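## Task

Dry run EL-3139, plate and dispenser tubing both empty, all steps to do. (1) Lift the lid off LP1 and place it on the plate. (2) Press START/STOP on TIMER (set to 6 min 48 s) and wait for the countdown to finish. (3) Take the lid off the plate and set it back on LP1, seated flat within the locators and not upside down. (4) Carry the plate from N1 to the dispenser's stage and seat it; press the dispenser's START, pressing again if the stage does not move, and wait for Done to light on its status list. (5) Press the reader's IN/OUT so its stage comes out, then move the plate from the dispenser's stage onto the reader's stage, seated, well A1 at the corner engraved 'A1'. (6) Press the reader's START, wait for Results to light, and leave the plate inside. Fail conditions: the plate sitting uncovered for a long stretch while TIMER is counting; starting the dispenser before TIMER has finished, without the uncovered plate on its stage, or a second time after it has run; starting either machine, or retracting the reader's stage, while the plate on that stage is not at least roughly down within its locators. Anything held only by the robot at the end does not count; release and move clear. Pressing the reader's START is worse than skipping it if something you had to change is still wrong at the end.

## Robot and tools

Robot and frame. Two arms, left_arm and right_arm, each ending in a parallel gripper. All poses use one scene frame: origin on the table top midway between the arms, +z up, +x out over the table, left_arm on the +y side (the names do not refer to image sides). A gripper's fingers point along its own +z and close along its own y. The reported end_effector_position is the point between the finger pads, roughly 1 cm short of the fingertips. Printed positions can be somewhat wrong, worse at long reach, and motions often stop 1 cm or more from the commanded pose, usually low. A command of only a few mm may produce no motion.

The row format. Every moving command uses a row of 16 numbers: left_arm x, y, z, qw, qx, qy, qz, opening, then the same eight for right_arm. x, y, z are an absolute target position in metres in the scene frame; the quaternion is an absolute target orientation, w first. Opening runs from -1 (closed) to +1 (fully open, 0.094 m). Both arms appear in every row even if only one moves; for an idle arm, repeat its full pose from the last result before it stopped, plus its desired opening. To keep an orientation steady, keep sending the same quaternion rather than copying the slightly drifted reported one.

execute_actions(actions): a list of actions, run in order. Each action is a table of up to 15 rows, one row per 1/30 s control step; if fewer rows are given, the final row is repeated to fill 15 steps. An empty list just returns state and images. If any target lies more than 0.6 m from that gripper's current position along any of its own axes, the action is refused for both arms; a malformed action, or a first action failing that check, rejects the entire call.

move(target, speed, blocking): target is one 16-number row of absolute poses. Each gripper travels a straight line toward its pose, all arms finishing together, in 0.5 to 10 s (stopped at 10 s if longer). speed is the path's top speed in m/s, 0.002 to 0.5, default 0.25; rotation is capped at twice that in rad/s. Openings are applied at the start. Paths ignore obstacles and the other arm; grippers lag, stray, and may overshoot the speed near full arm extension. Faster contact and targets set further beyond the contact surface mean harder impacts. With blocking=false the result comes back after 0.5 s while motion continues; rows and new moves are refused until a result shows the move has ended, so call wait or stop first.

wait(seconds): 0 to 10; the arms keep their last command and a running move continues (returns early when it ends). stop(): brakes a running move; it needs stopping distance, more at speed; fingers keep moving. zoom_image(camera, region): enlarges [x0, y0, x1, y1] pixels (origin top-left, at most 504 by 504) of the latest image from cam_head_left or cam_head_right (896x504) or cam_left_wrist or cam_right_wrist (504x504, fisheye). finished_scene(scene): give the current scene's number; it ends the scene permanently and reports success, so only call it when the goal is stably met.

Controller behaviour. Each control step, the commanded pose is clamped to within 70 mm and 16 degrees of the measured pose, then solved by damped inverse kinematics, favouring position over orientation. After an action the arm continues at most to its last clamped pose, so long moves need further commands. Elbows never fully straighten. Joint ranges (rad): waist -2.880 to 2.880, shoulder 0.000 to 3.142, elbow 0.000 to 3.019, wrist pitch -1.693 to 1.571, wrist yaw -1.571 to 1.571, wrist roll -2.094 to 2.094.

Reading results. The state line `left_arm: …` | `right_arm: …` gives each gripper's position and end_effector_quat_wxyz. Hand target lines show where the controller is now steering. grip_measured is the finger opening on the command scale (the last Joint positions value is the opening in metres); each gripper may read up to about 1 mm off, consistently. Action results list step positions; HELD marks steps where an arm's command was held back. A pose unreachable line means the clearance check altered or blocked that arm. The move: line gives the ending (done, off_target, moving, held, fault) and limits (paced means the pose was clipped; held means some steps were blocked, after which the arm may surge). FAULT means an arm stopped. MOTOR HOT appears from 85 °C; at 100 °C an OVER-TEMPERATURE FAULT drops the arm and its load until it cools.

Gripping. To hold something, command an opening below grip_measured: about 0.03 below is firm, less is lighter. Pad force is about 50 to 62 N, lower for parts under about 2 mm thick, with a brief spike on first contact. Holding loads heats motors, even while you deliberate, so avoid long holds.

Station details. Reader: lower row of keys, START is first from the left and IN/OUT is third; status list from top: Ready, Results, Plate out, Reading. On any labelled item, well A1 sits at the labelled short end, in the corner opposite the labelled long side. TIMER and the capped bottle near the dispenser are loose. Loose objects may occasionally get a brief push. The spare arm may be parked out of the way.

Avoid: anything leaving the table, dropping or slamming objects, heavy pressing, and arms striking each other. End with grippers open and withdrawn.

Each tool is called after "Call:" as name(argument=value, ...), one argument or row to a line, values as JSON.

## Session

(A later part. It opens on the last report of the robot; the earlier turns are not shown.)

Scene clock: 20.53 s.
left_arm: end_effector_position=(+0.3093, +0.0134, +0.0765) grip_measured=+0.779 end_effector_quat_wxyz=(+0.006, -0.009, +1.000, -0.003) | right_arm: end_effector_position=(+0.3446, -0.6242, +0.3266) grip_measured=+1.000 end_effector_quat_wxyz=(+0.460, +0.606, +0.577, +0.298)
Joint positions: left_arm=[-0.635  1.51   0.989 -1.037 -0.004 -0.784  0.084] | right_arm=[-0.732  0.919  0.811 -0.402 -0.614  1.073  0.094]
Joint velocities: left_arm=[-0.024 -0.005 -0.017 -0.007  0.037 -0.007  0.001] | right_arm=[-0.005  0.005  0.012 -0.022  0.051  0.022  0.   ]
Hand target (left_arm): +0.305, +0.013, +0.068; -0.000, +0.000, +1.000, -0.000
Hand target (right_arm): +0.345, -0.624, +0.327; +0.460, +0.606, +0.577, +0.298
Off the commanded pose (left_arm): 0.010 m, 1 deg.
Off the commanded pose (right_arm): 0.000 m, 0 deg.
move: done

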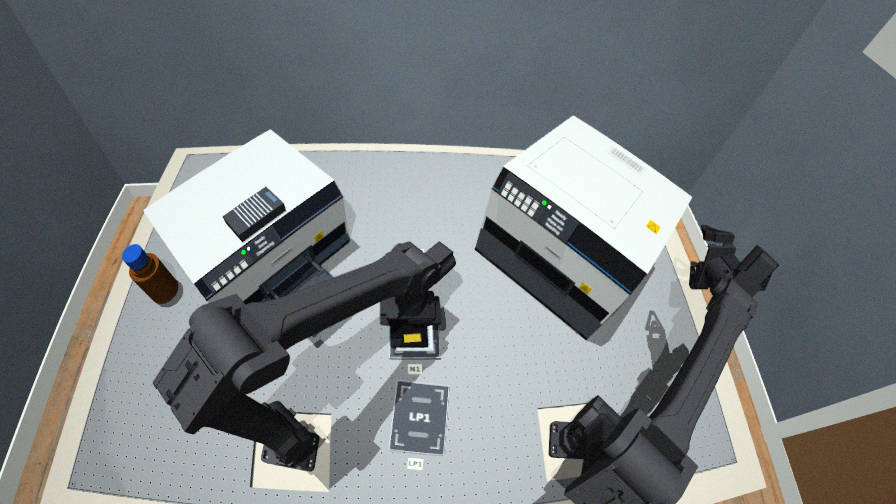

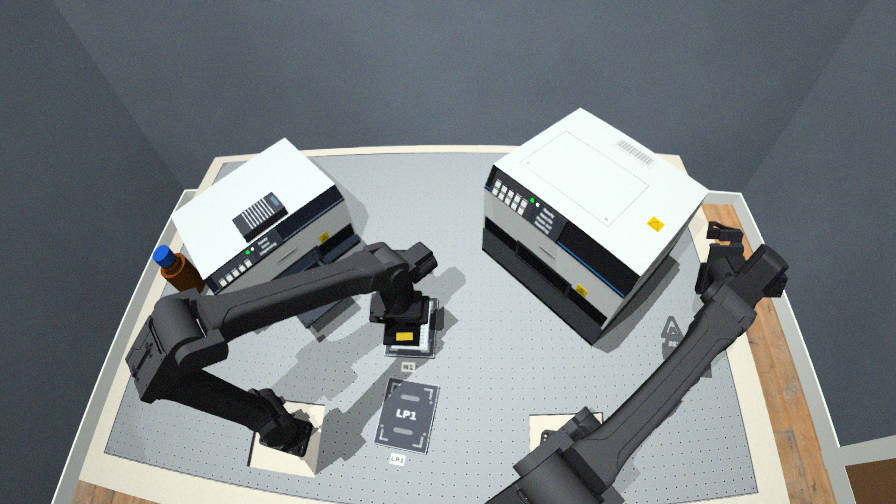

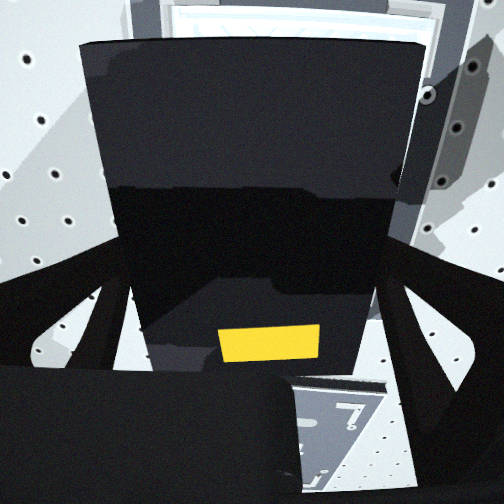

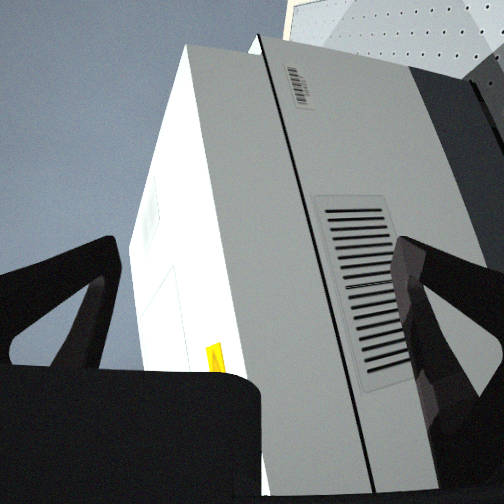

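Call:
move(
  target=[0.33,-0.018,0.12,0,0.018,1,0,0.745,0.3446,-0.6242,0.3266,0.46,0.606,0.577,0.298,1],
  speed=0.1,
)

Call:
move(
  target=[0.3125,-0.001,0.056,0,0.018,1,0,0.745,0.3446,-0.6242,0.3266,0.46,0.606,0.577,0.298,1],
  speed=0.07,
)

Scene clock: 24.43 s.
left_arm: end_effector_position=(+0.3204, -0.0026, +0.1113) grip_measured=+0.779 end_effector_quat_wxyz=(-0.005, +0.007, +1.000, +0.008) | right_arm: end_effector_position=(+0.3446, -0.6242, +0.3266) grip_measured=+1.000 end_effector_quat_wxyz=(+0.460, +0.606, +0.577, +0.298)
Joint positions: left_arm=[-0.644  1.532  1.116 -1.173 -0.004 -0.761  0.084] | right_arm=[-0.732  0.919  0.811 -0.402 -0.614  1.073  0.094]
Joint velocities: left_arm=[ 0.005 -0.005 -0.002 -0.012  0.037 -0.051  0.001] | right_arm=[ 0.005 -0.005  0.022 -0.002  0.037 -0.066  0.   ]
Hand target (left_arm): +0.329, -0.017, +0.120; +0.000, +0.018, +1.000, -0.000
Hand target (right_arm): +0.345, -0.624, +0.327; +0.460, +0.606, +0.577, +0.298
Off the commanded pose (left_arm): 0.020 m, 2 deg.
Off the commanded pose (right_arm): 0.000 m, 0 deg.
move: off_target (left_arm)

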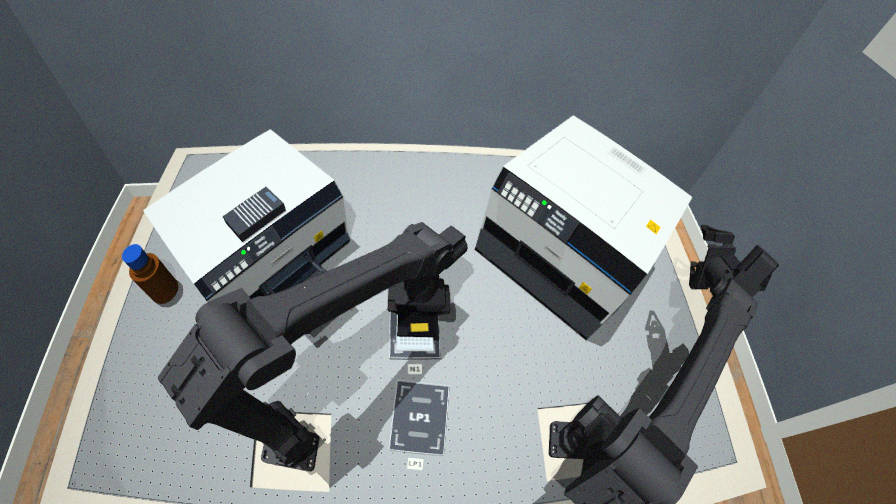

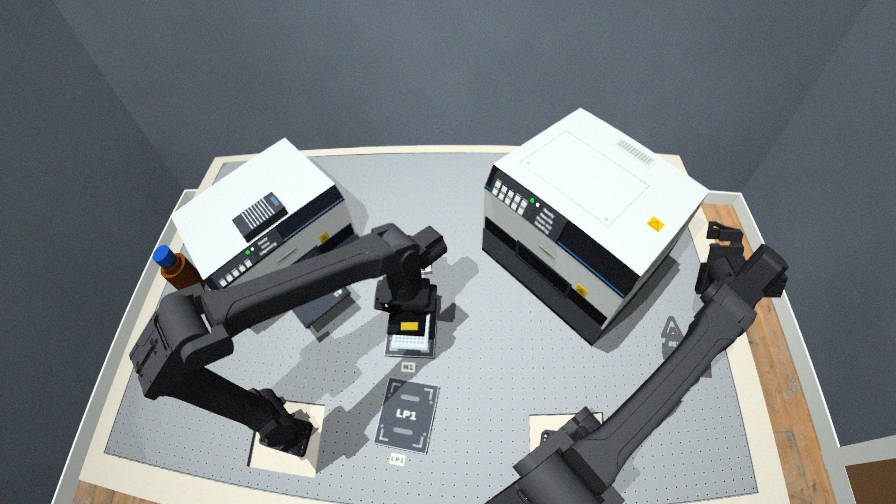

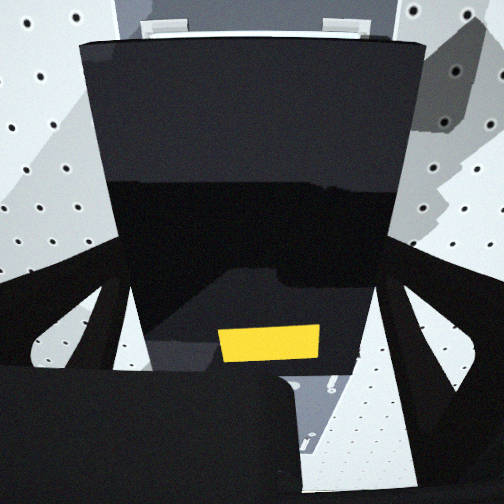

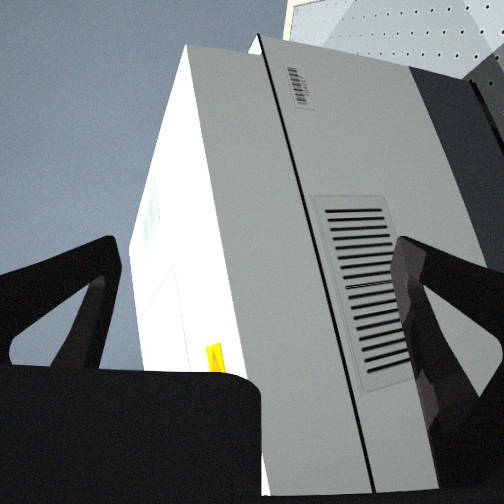

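Scene clock: 25.60 s.
left_arm: end_effector_position=(+0.3181, -0.0003, +0.0659) grip_measured=+0.779 end_effector_quat_wxyz=(+0.007, +0.007, +1.000, -0.004) | right_arm: end_effector_position=(+0.3446, -0.6242, +0.3266) grip_measured=+1.000 end_effector_quat_wxyz=(+0.460, +0.606, +0.577, +0.298)
Joint positions: left_arm=[-0.644  1.562  1.017 -1.01  -0.004 -0.76   0.084] | right_arm=[-0.732  0.919  0.811 -0.402 -0.614  1.073  0.094]
Joint velocities: left_arm=[-0.005 -0.015  0.002 -0.017  0.007 -0.022 -0.001] | right_arm=[-0.015 -0.005 -0.007 -0.012  0.007 -0.007  0.   ]
Hand target (left_arm): +0.313, -0.001, +0.056; -0.000, +0.018, +1.000, -0.000
Hand target (right_arm): +0.345, -0.624, +0.327; +0.460, +0.606, +0.577, +0.298
Off the commanded pose (left_arm): 0.011 m, 2 deg.
Off the commanded pose (right_arm): 0.000 m, 0 deg.
move: off_target (left_arm)

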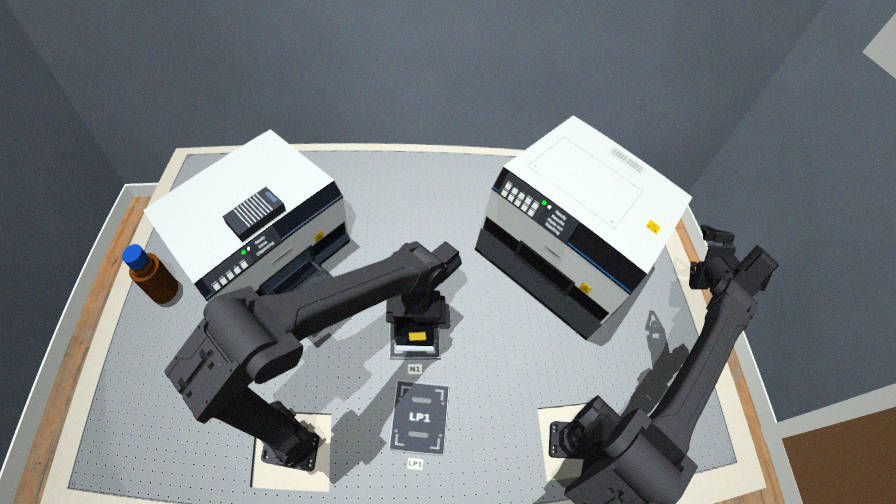

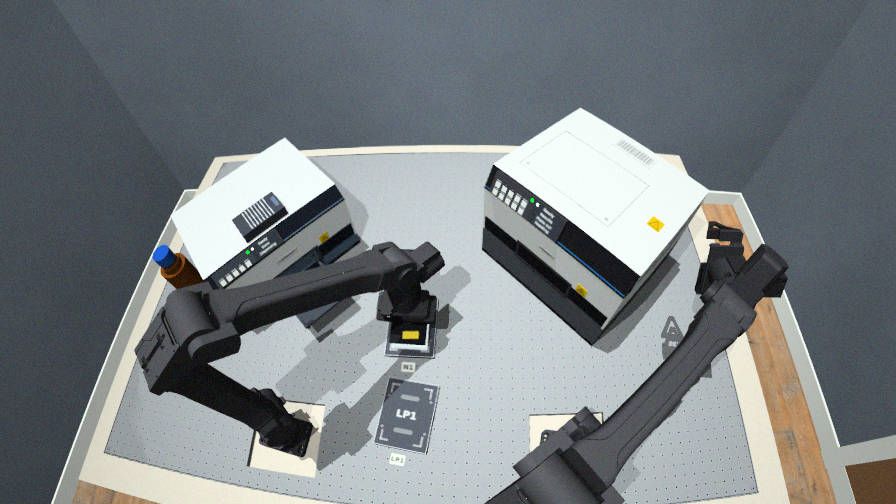

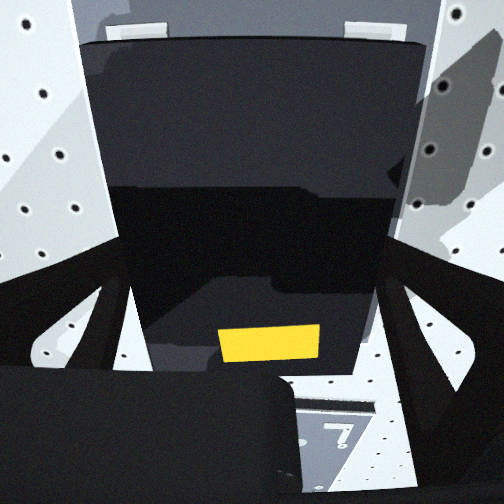

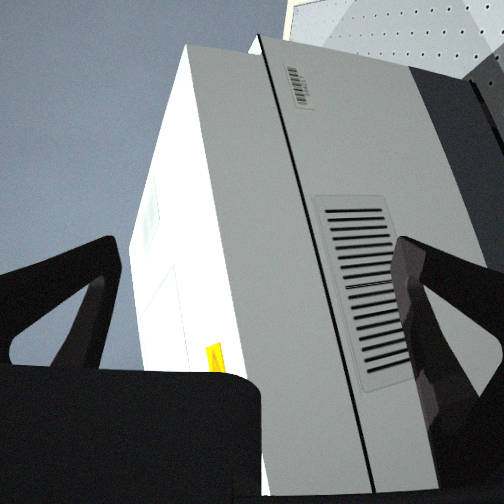

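Call:
move(
  target=[0.310,-0.0028,0.051,0,0.012,1,0,0.745,0.3446,-0.6242,0.3266,0.46,0.606,0.577,0.298,1],
  speed=0.03,
)

Scene clock: 27.83 s.
left_arm: end_effector_position=(+0.3166, -0.0027, +0.0639) grip_measured=+0.779 end_effector_quat_wxyz=(+0.010, +0.010, +1.000, -0.006) | right_arm: end_effector_position=(+0.3446, -0.6242, +0.3266) grip_measured=+1.000 end_effector_quat_wxyz=(+0.460, +0.606, +0.577, +0.298)
Joint positions: left_arm=[-0.651  1.562  1.01  -0.997 -0.004 -0.76   0.084] | right_arm=[-0.732  0.919  0.811 -0.402 -0.614  1.073  0.094]
Joint velocities: left_arm=[-0.005 -0.005  0.002  0.002 -0.051 -0.022  0.   ] | right_arm=[-0.015 -0.015 -0.017  0.007  0.066  0.037  0.   ]
Hand target (left_arm): +0.310, -0.003, +0.051; +0.000, +0.012, +1.000, +0.000
Hand target (right_arm): +0.345, -0.624, +0.327; +0.460, +0.606, +0.577, +0.298
Off the commanded pose (left_arm): 0.015 m, 1 deg.
Off the commanded pose (right_arm): 0.000 m, 0 deg.
move: off_target (left_arm)

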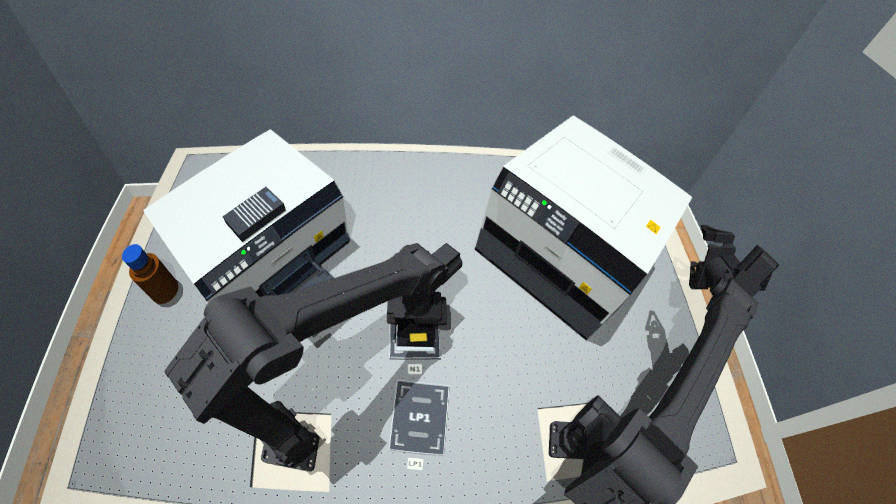

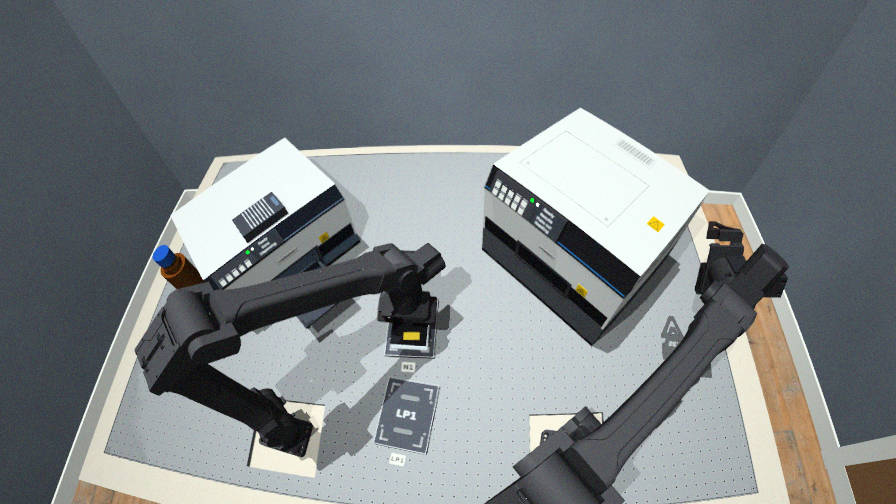

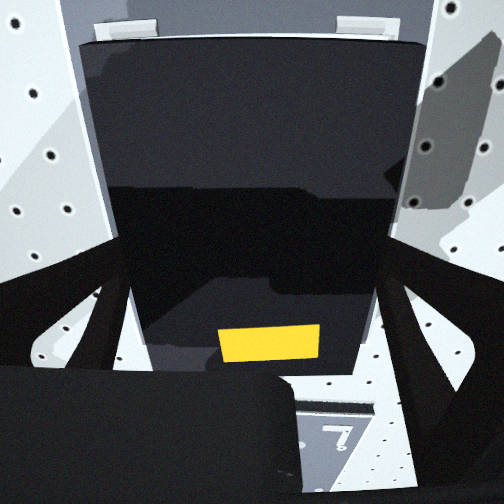

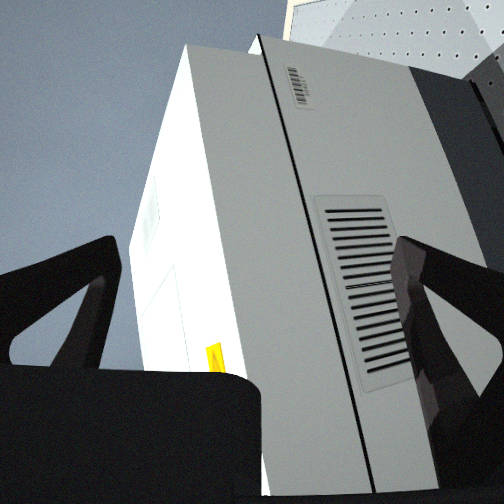

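Call:
move(
  target=[0.3125,0.0012,0.048,0,-0.004,1,0,0.745,0.3446,-0.6242,0.3266,0.46,0.606,0.577,0.298,1],
  speed=0.03,
)

Scene clock: 30.53 s.
left_arm: end_effector_position=(+0.3157, -0.0018, +0.0605) grip_measured=+0.779 end_effector_quat_wxyz=(+0.009, +0.003, +1.000, -0.006) | right_arm: end_effector_position=(+0.3446, -0.6242, +0.3266) grip_measured=+1.000 end_effector_quat_wxyz=(+0.460, +0.606, +0.577, +0.298)
Joint positions: left_arm=[-0.651  1.565  1.004 -0.988 -0.004 -0.774  0.084] | right_arm=[-0.732  0.919  0.811 -0.402 -0.614  1.073  0.094]
Joint velocities: left_arm=[-0.015  0.005 -0.007 -0.007 -0.037  0.066 -0.001] | right_arm=[-0.015 -0.024 -0.017 -0.002  0.007 -0.007  0.   ]
Hand target (left_arm): +0.312, +0.001, +0.048; -0.000, -0.004, +1.000, +0.000
Hand target (right_arm): +0.345, -0.624, +0.327; +0.460, +0.606, +0.577, +0.298
Off the commanded pose (left_arm): 0.013 m, 1 deg.
Off the commanded pose (right_arm): 0.000 m, 0 deg.
move: off_target (left_arm)

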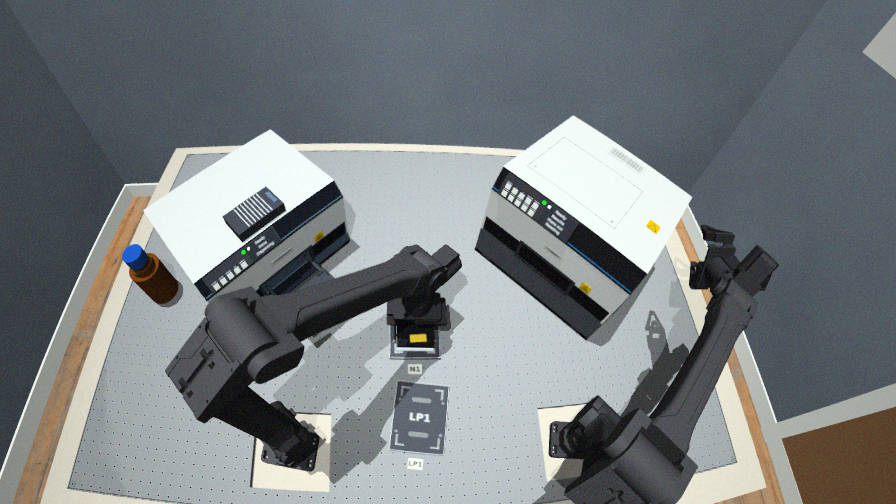

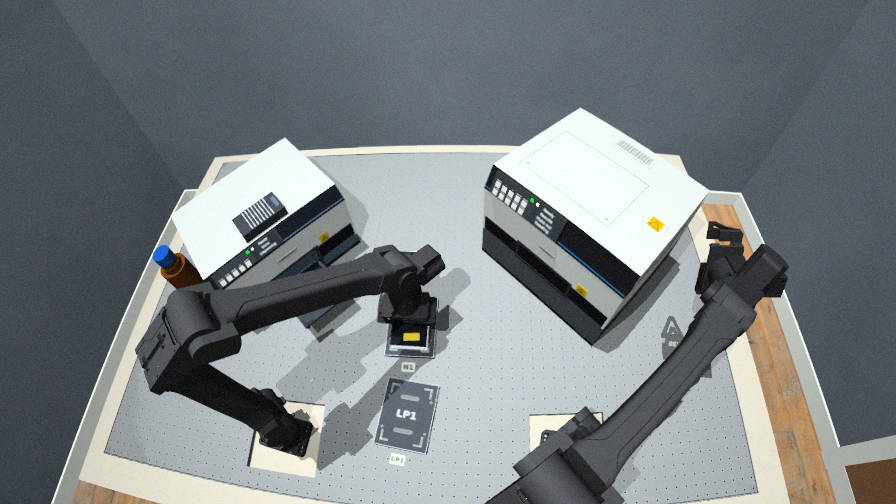

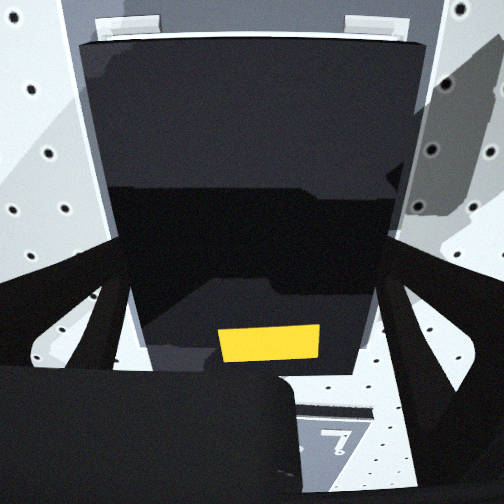

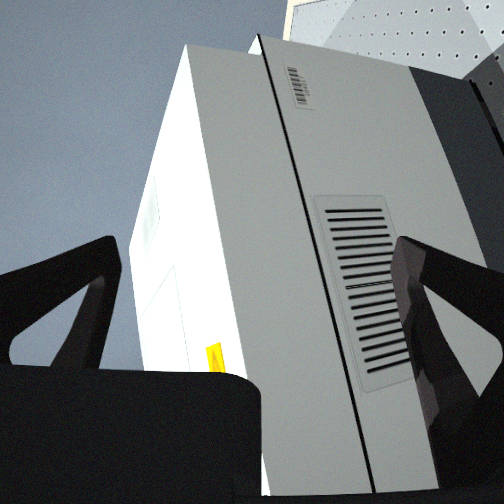

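Call:
move(
  target=[0.3127,0.001,0.031,0,0,1,0,0.745,0.3446,-0.6242,0.3266,0.46,0.606,0.577,0.298,1],
  speed=0.03,
)

Scene clock: 32.97 s.
left_arm: end_effector_position=(+0.3171, -0.0031, +0.0512) grip_measured=+0.779 end_effector_quat_wxyz=(+0.012, +0.003, +1.000, -0.009) | right_arm: end_effector_position=(+0.3446, -0.6242, +0.3266) grip_measured=+1.000 end_effector_quat_wxyz=(+0.460, +0.606, +0.577, +0.298)
Joint positions: left_arm=[-0.651  1.579  0.992 -0.955 -0.004 -0.775  0.084] | right_arm=[-0.732  0.919  0.811 -0.402 -0.614  1.073  0.094]
Joint velocities: left_arm=[-0.034 -0.005  0.002 -0.022  0.007 -0.037 -0.   ] | right_arm=[-0.005 -0.024  0.002 -0.007 -0.007  0.022  0.   ]
Hand target (left_arm): +0.312, +0.002, +0.032; -0.000, -0.000, +1.000, +0.000
Hand target (right_arm): +0.345, -0.624, +0.327; +0.460, +0.606, +0.577, +0.298
Off the commanded pose (left_arm): 0.021 m, 2 deg.
Off the commanded pose (right_arm): 0.000 m, 0 deg.
move: off_target (left_arm)

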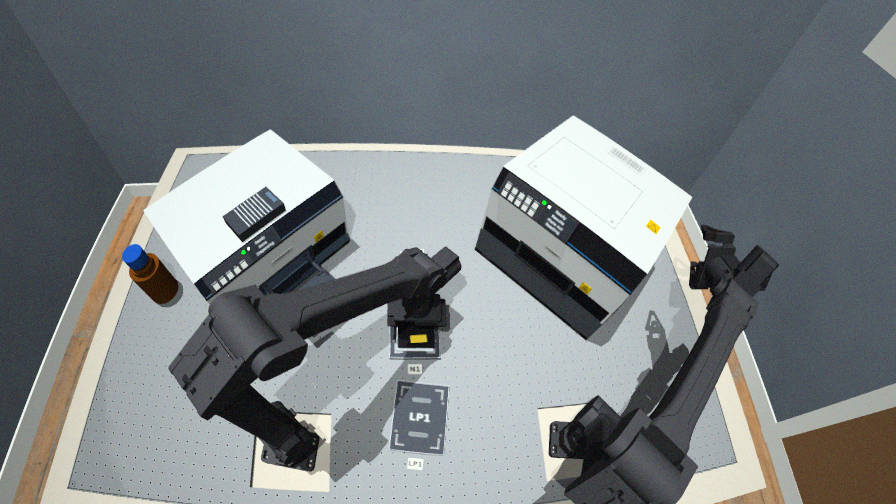

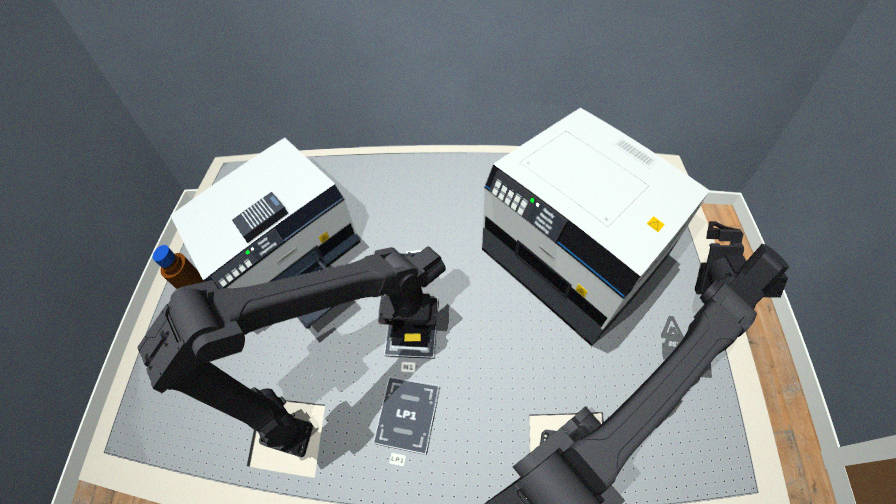

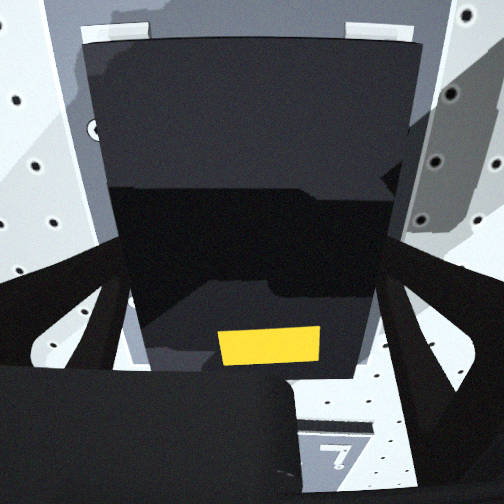

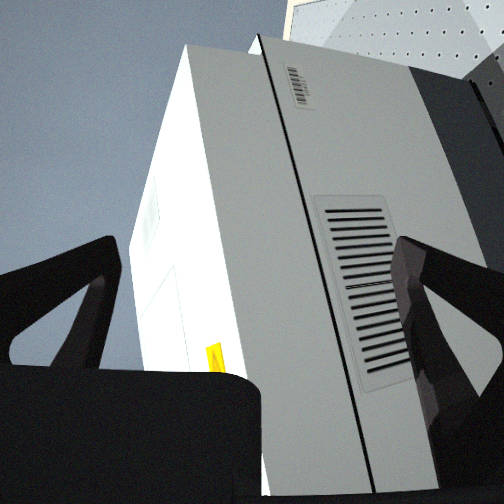

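Call:
move(
  target=[0.310,0.004,0.042,-0.004,0,1,0.004,0.745,0.3446,-0.6242,0.3266,0.46,0.606,0.577,0.298,1],
  speed=0.02,
)

Scene clock: 35.83 s.
left_arm: end_effector_position=(+0.3163, -0.0026, +0.0514) grip_measured=+0.779 end_effector_quat_wxyz=(+0.010, +0.003, +1.000, -0.008) | right_arm: end_effector_position=(+0.3446, -0.6242, +0.3266) grip_measured=+1.000 end_effector_quat_wxyz=(+0.460, +0.606, +0.577, +0.298)
Joint positions: left_arm=[-0.651  1.579  0.992 -0.959 -0.003 -0.775  0.084] | right_arm=[-0.732  0.919  0.811 -0.402 -0.614  1.073  0.094]
Joint velocities: left_arm=[ 0.015 -0.024 -0.012  0.002 -0.051 -0.037 -0.   ] | right_arm=[-0.005  0.005 -0.012 -0.007 -0.037 -0.022  0.   ]
Hand target (left_arm): +0.310, +0.004, +0.042; -0.004, -0.000, +1.000, +0.004
Hand target (right_arm): +0.345, -0.624, +0.327; +0.460, +0.606, +0.577, +0.298
Off the commanded pose (left_arm): 0.013 m, 2 deg.
Off the commanded pose (right_arm): 0.000 m, 0 deg.
move: off_target (left_arm)

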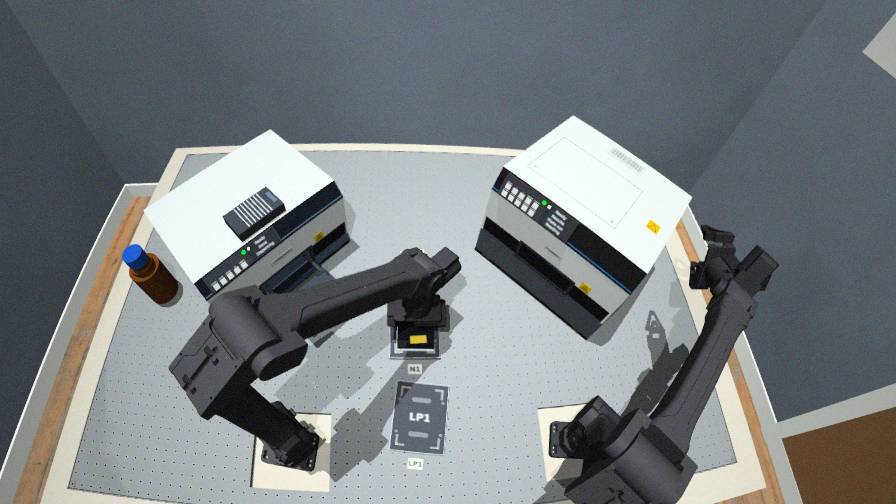

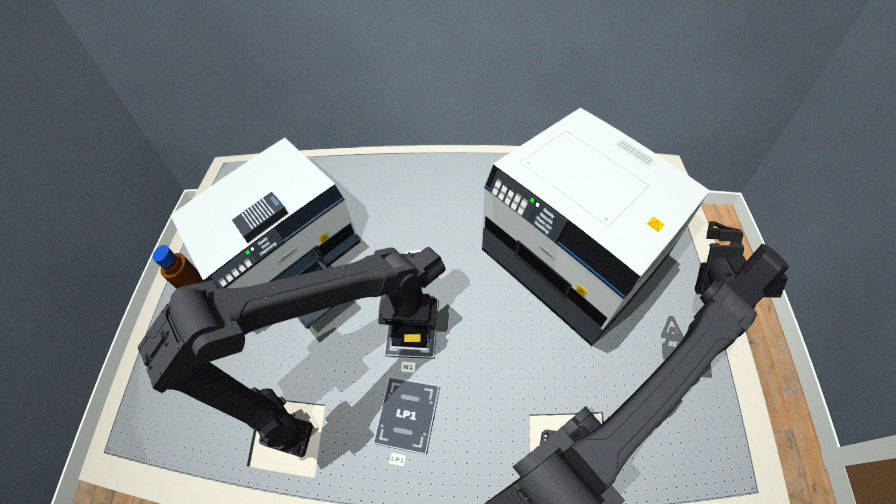

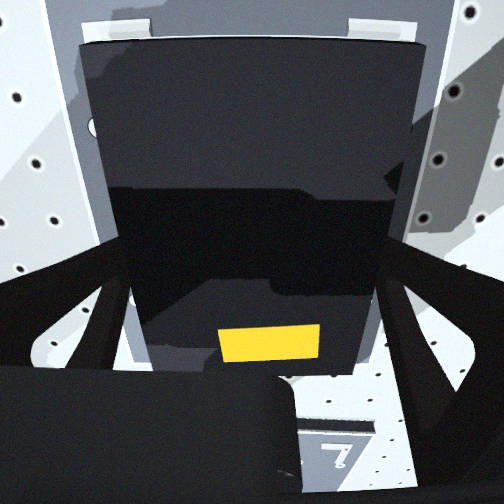

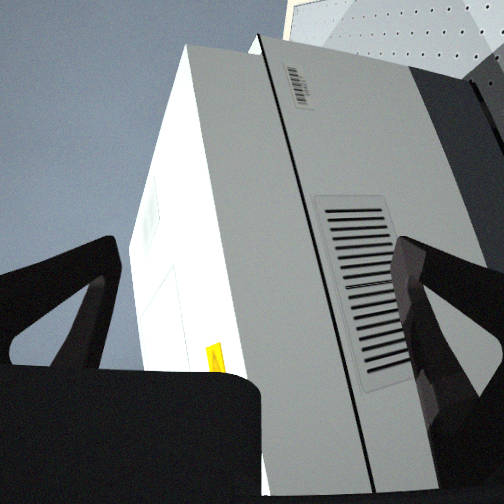

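Call:
execute_actions(
  actions=[],
)

Scene clock: 46.83 s.
left_arm: end_effector_position=(+0.3163, -0.0026, +0.0514) grip_measured=+0.779 end_effector_quat_wxyz=(+0.010, +0.003, +1.000, -0.008) | right_arm: end_effector_position=(+0.3446, -0.6242, +0.3266) grip_measured=+1.000 end_effector_quat_wxyz=(+0.460, +0.606, +0.577, +0.298)
Joint positions: left_arm=[-0.651  1.579  0.992 -0.959 -0.003 -0.775  0.084] | right_arm=[-0.732  0.919  0.811 -0.402 -0.614  1.073  0.094]
Joint velocities: left_arm=[-0.015 -0.005  0.002 -0.007 -0.066 -0.022 -0.   ] | right_arm=[-0.005 -0.015 -0.022  0.017  0.095 -0.051  0.   ]
Hand target (left_arm): +0.310, +0.004, +0.042; -0.004, -0.000, +1.000, +0.004
Hand target (right_arm): +0.345, -0.624, +0.327; +0.460, +0.606, +0.577, +0.298
Off the commanded pose (left_arm): 0.013 m, 2 deg.
Off the commanded pose (right_arm): 0.000 m, 0 deg.

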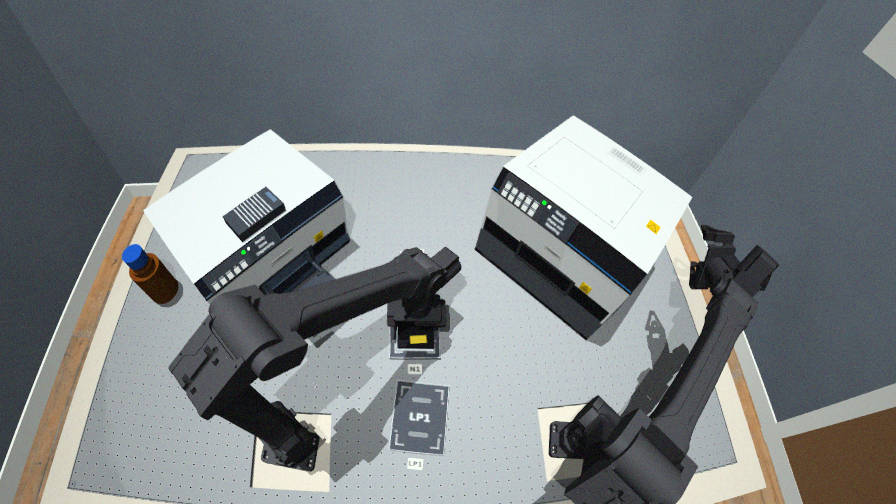

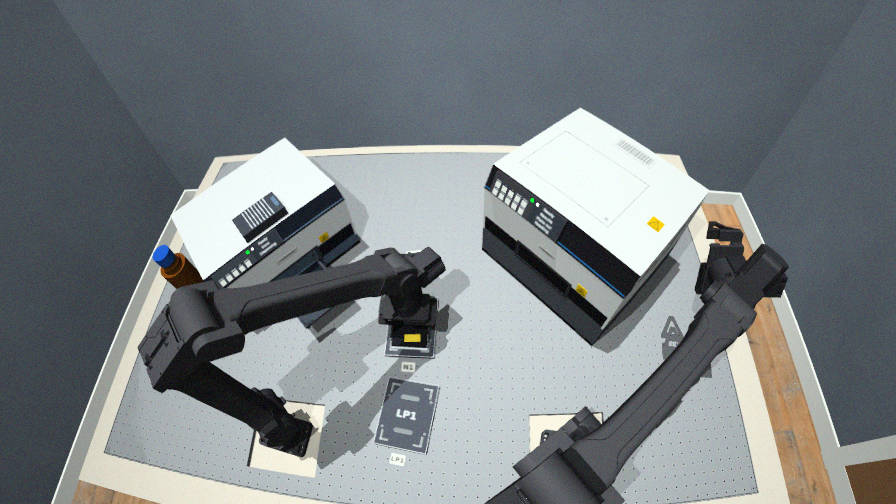

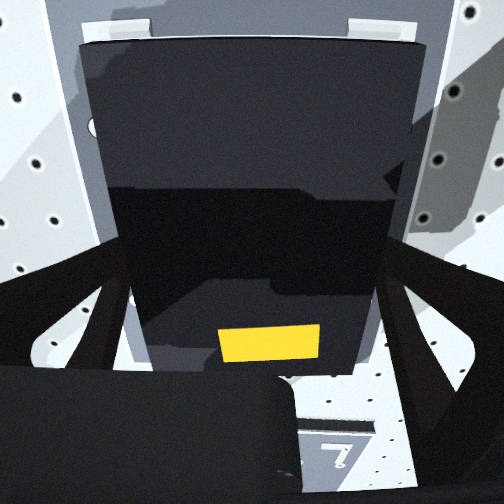

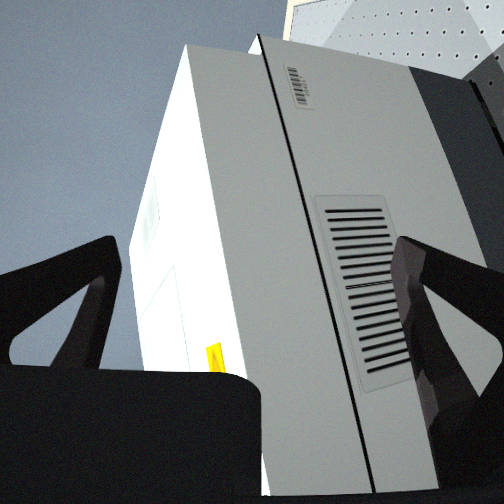

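Call:
move(
  target=[0.307,0.008,0.046,-0.006,0,1,0.006,0.745,0.3446,-0.6242,0.3266,0.46,0.606,0.577,0.298,1],
  speed=0.02,
)

Scene clock: 49.43 s.
left_arm: end_effector_position=(+0.3139, -0.0001, +0.0513) grip_measured=+0.779 end_effector_quat_wxyz=(+0.005, +0.003, +1.000, -0.003) | right_arm: end_effector_position=(+0.3446, -0.6242, +0.3266) grip_measured=+1.000 end_effector_quat_wxyz=(+0.460, +0.606, +0.577, +0.298)
Joint positions: left_arm=[-0.651  1.579  0.992 -0.973 -0.003 -0.775  0.084] | right_arm=[-0.732  0.919  0.811 -0.402 -0.614  1.073  0.094]
Joint velocities: left_arm=[-0.015  0.005 -0.002 -0.007 -0.022 -0.081  0.   ] | right_arm=[-0.005 -0.024  0.017 -0.012  0.022  0.022  0.   ]
Hand target (left_arm): +0.307, +0.008, +0.046; -0.006, -0.000, +1.000, +0.006
Hand target (right_arm): +0.345, -0.624, +0.327; +0.460, +0.606, +0.577, +0.298
Off the commanded pose (left_arm): 0.012 m, 2 deg.
Off the commanded pose (right_arm): 0.000 m, 0 deg.
move: off_target (left_arm)

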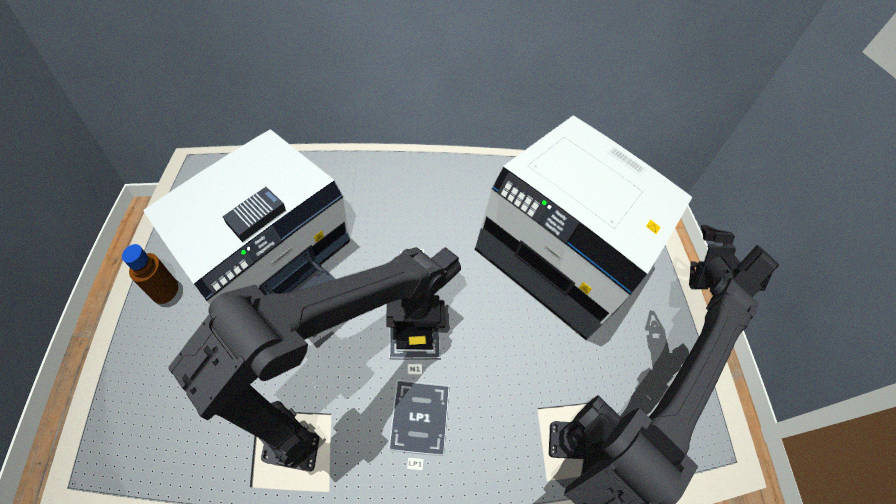

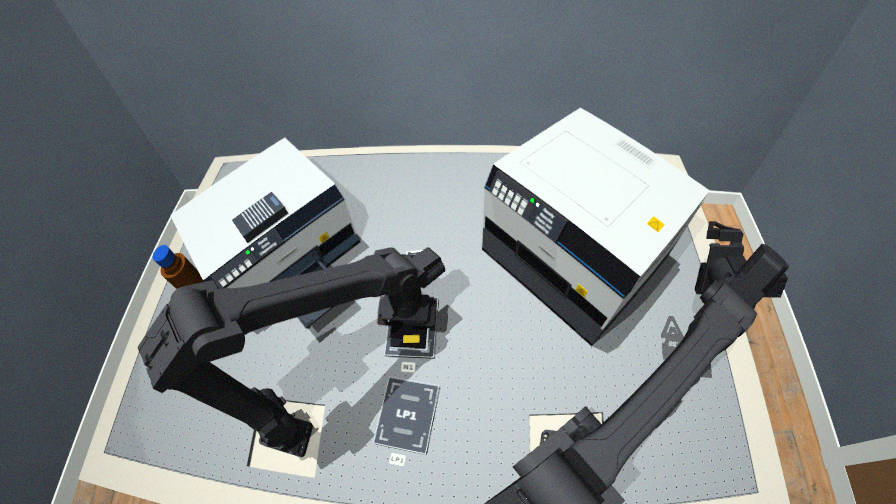

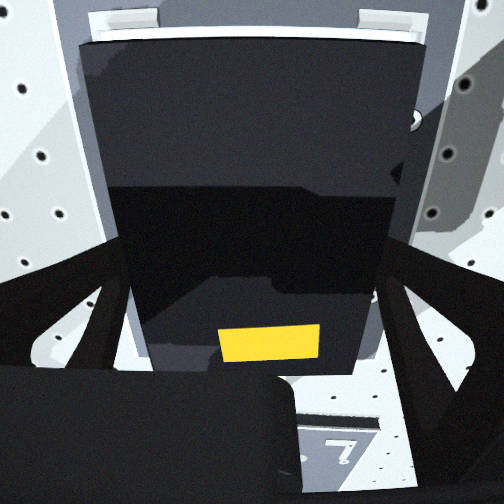

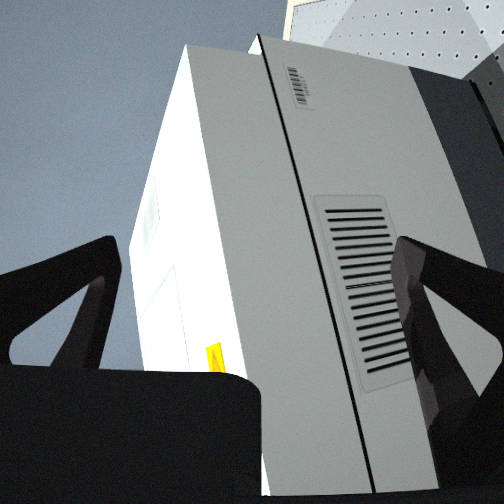

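Call:
move(
  target=[0.311,0.003,0.030,0,0,1,0,0.745,0.3446,-0.6242,0.3266,0.46,0.606,0.577,0.298,1],
  speed=0.01,
)

Scene clock: 53.23 s.
left_arm: end_effector_position=(+0.3161, -0.0023, +0.0472) grip_measured=+0.779 end_effector_quat_wxyz=(+0.012, +0.003, +1.000, -0.010) | right_arm: end_effector_position=(+0.3446, -0.6242, +0.3266) grip_measured=+1.000 end_effector_quat_wxyz=(+0.460, +0.606, +0.577, +0.298)
Joint positions: left_arm=[-0.651  1.582  0.982 -0.941 -0.003 -0.775  0.084] | right_arm=[-0.732  0.919  0.811 -0.402 -0.614  1.073  0.094]
Joint velocities: left_arm=[ 0.015 -0.005  0.007 -0.007 -0.066 -0.007 -0.002] | right_arm=[-0.015 -0.015  0.002  0.002 -0.037 -0.007  0.   ]
Hand target (left_arm): +0.311, +0.003, +0.031; +0.000, -0.000, +1.000, +0.000
Hand target (right_arm): +0.345, -0.624, +0.327; +0.460, +0.606, +0.577, +0.298
Off the commanded pose (left_arm): 0.019 m, 2 deg.
Off the commanded pose (right_arm): 0.000 m, 0 deg.
move: off_target (left_arm)

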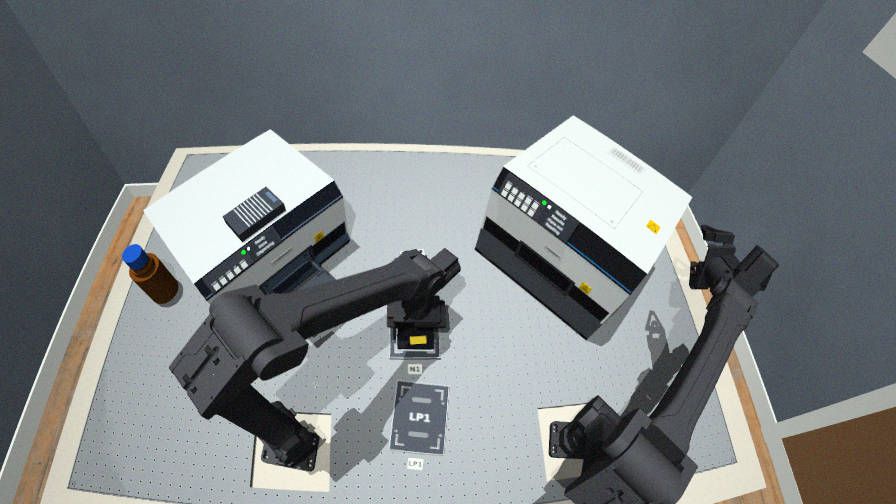

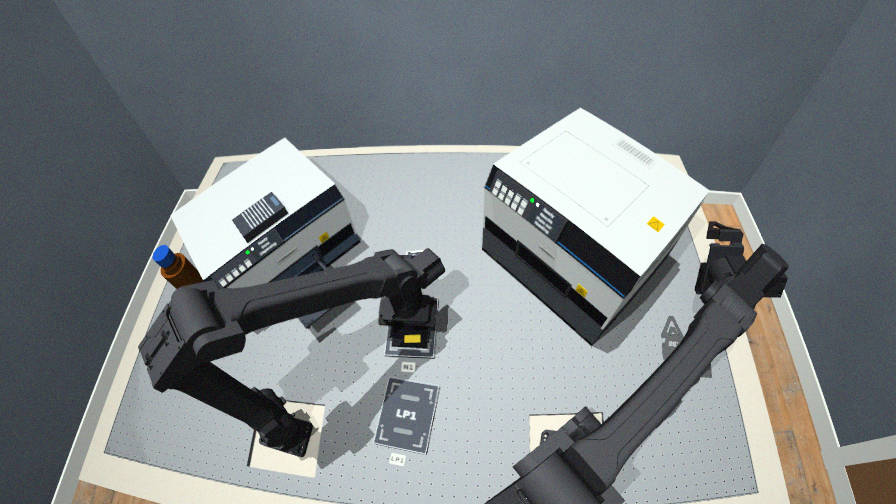

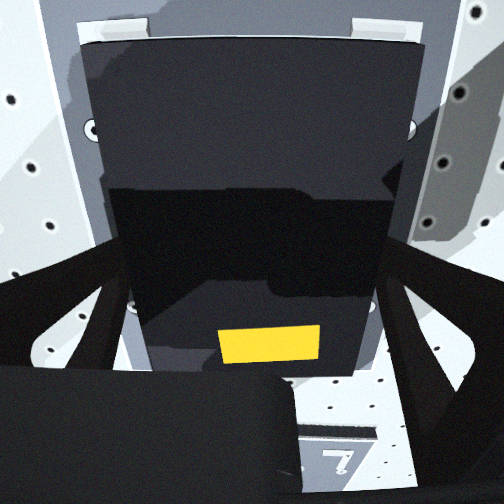

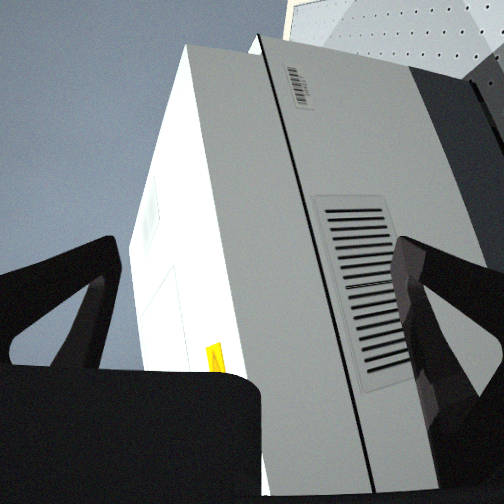

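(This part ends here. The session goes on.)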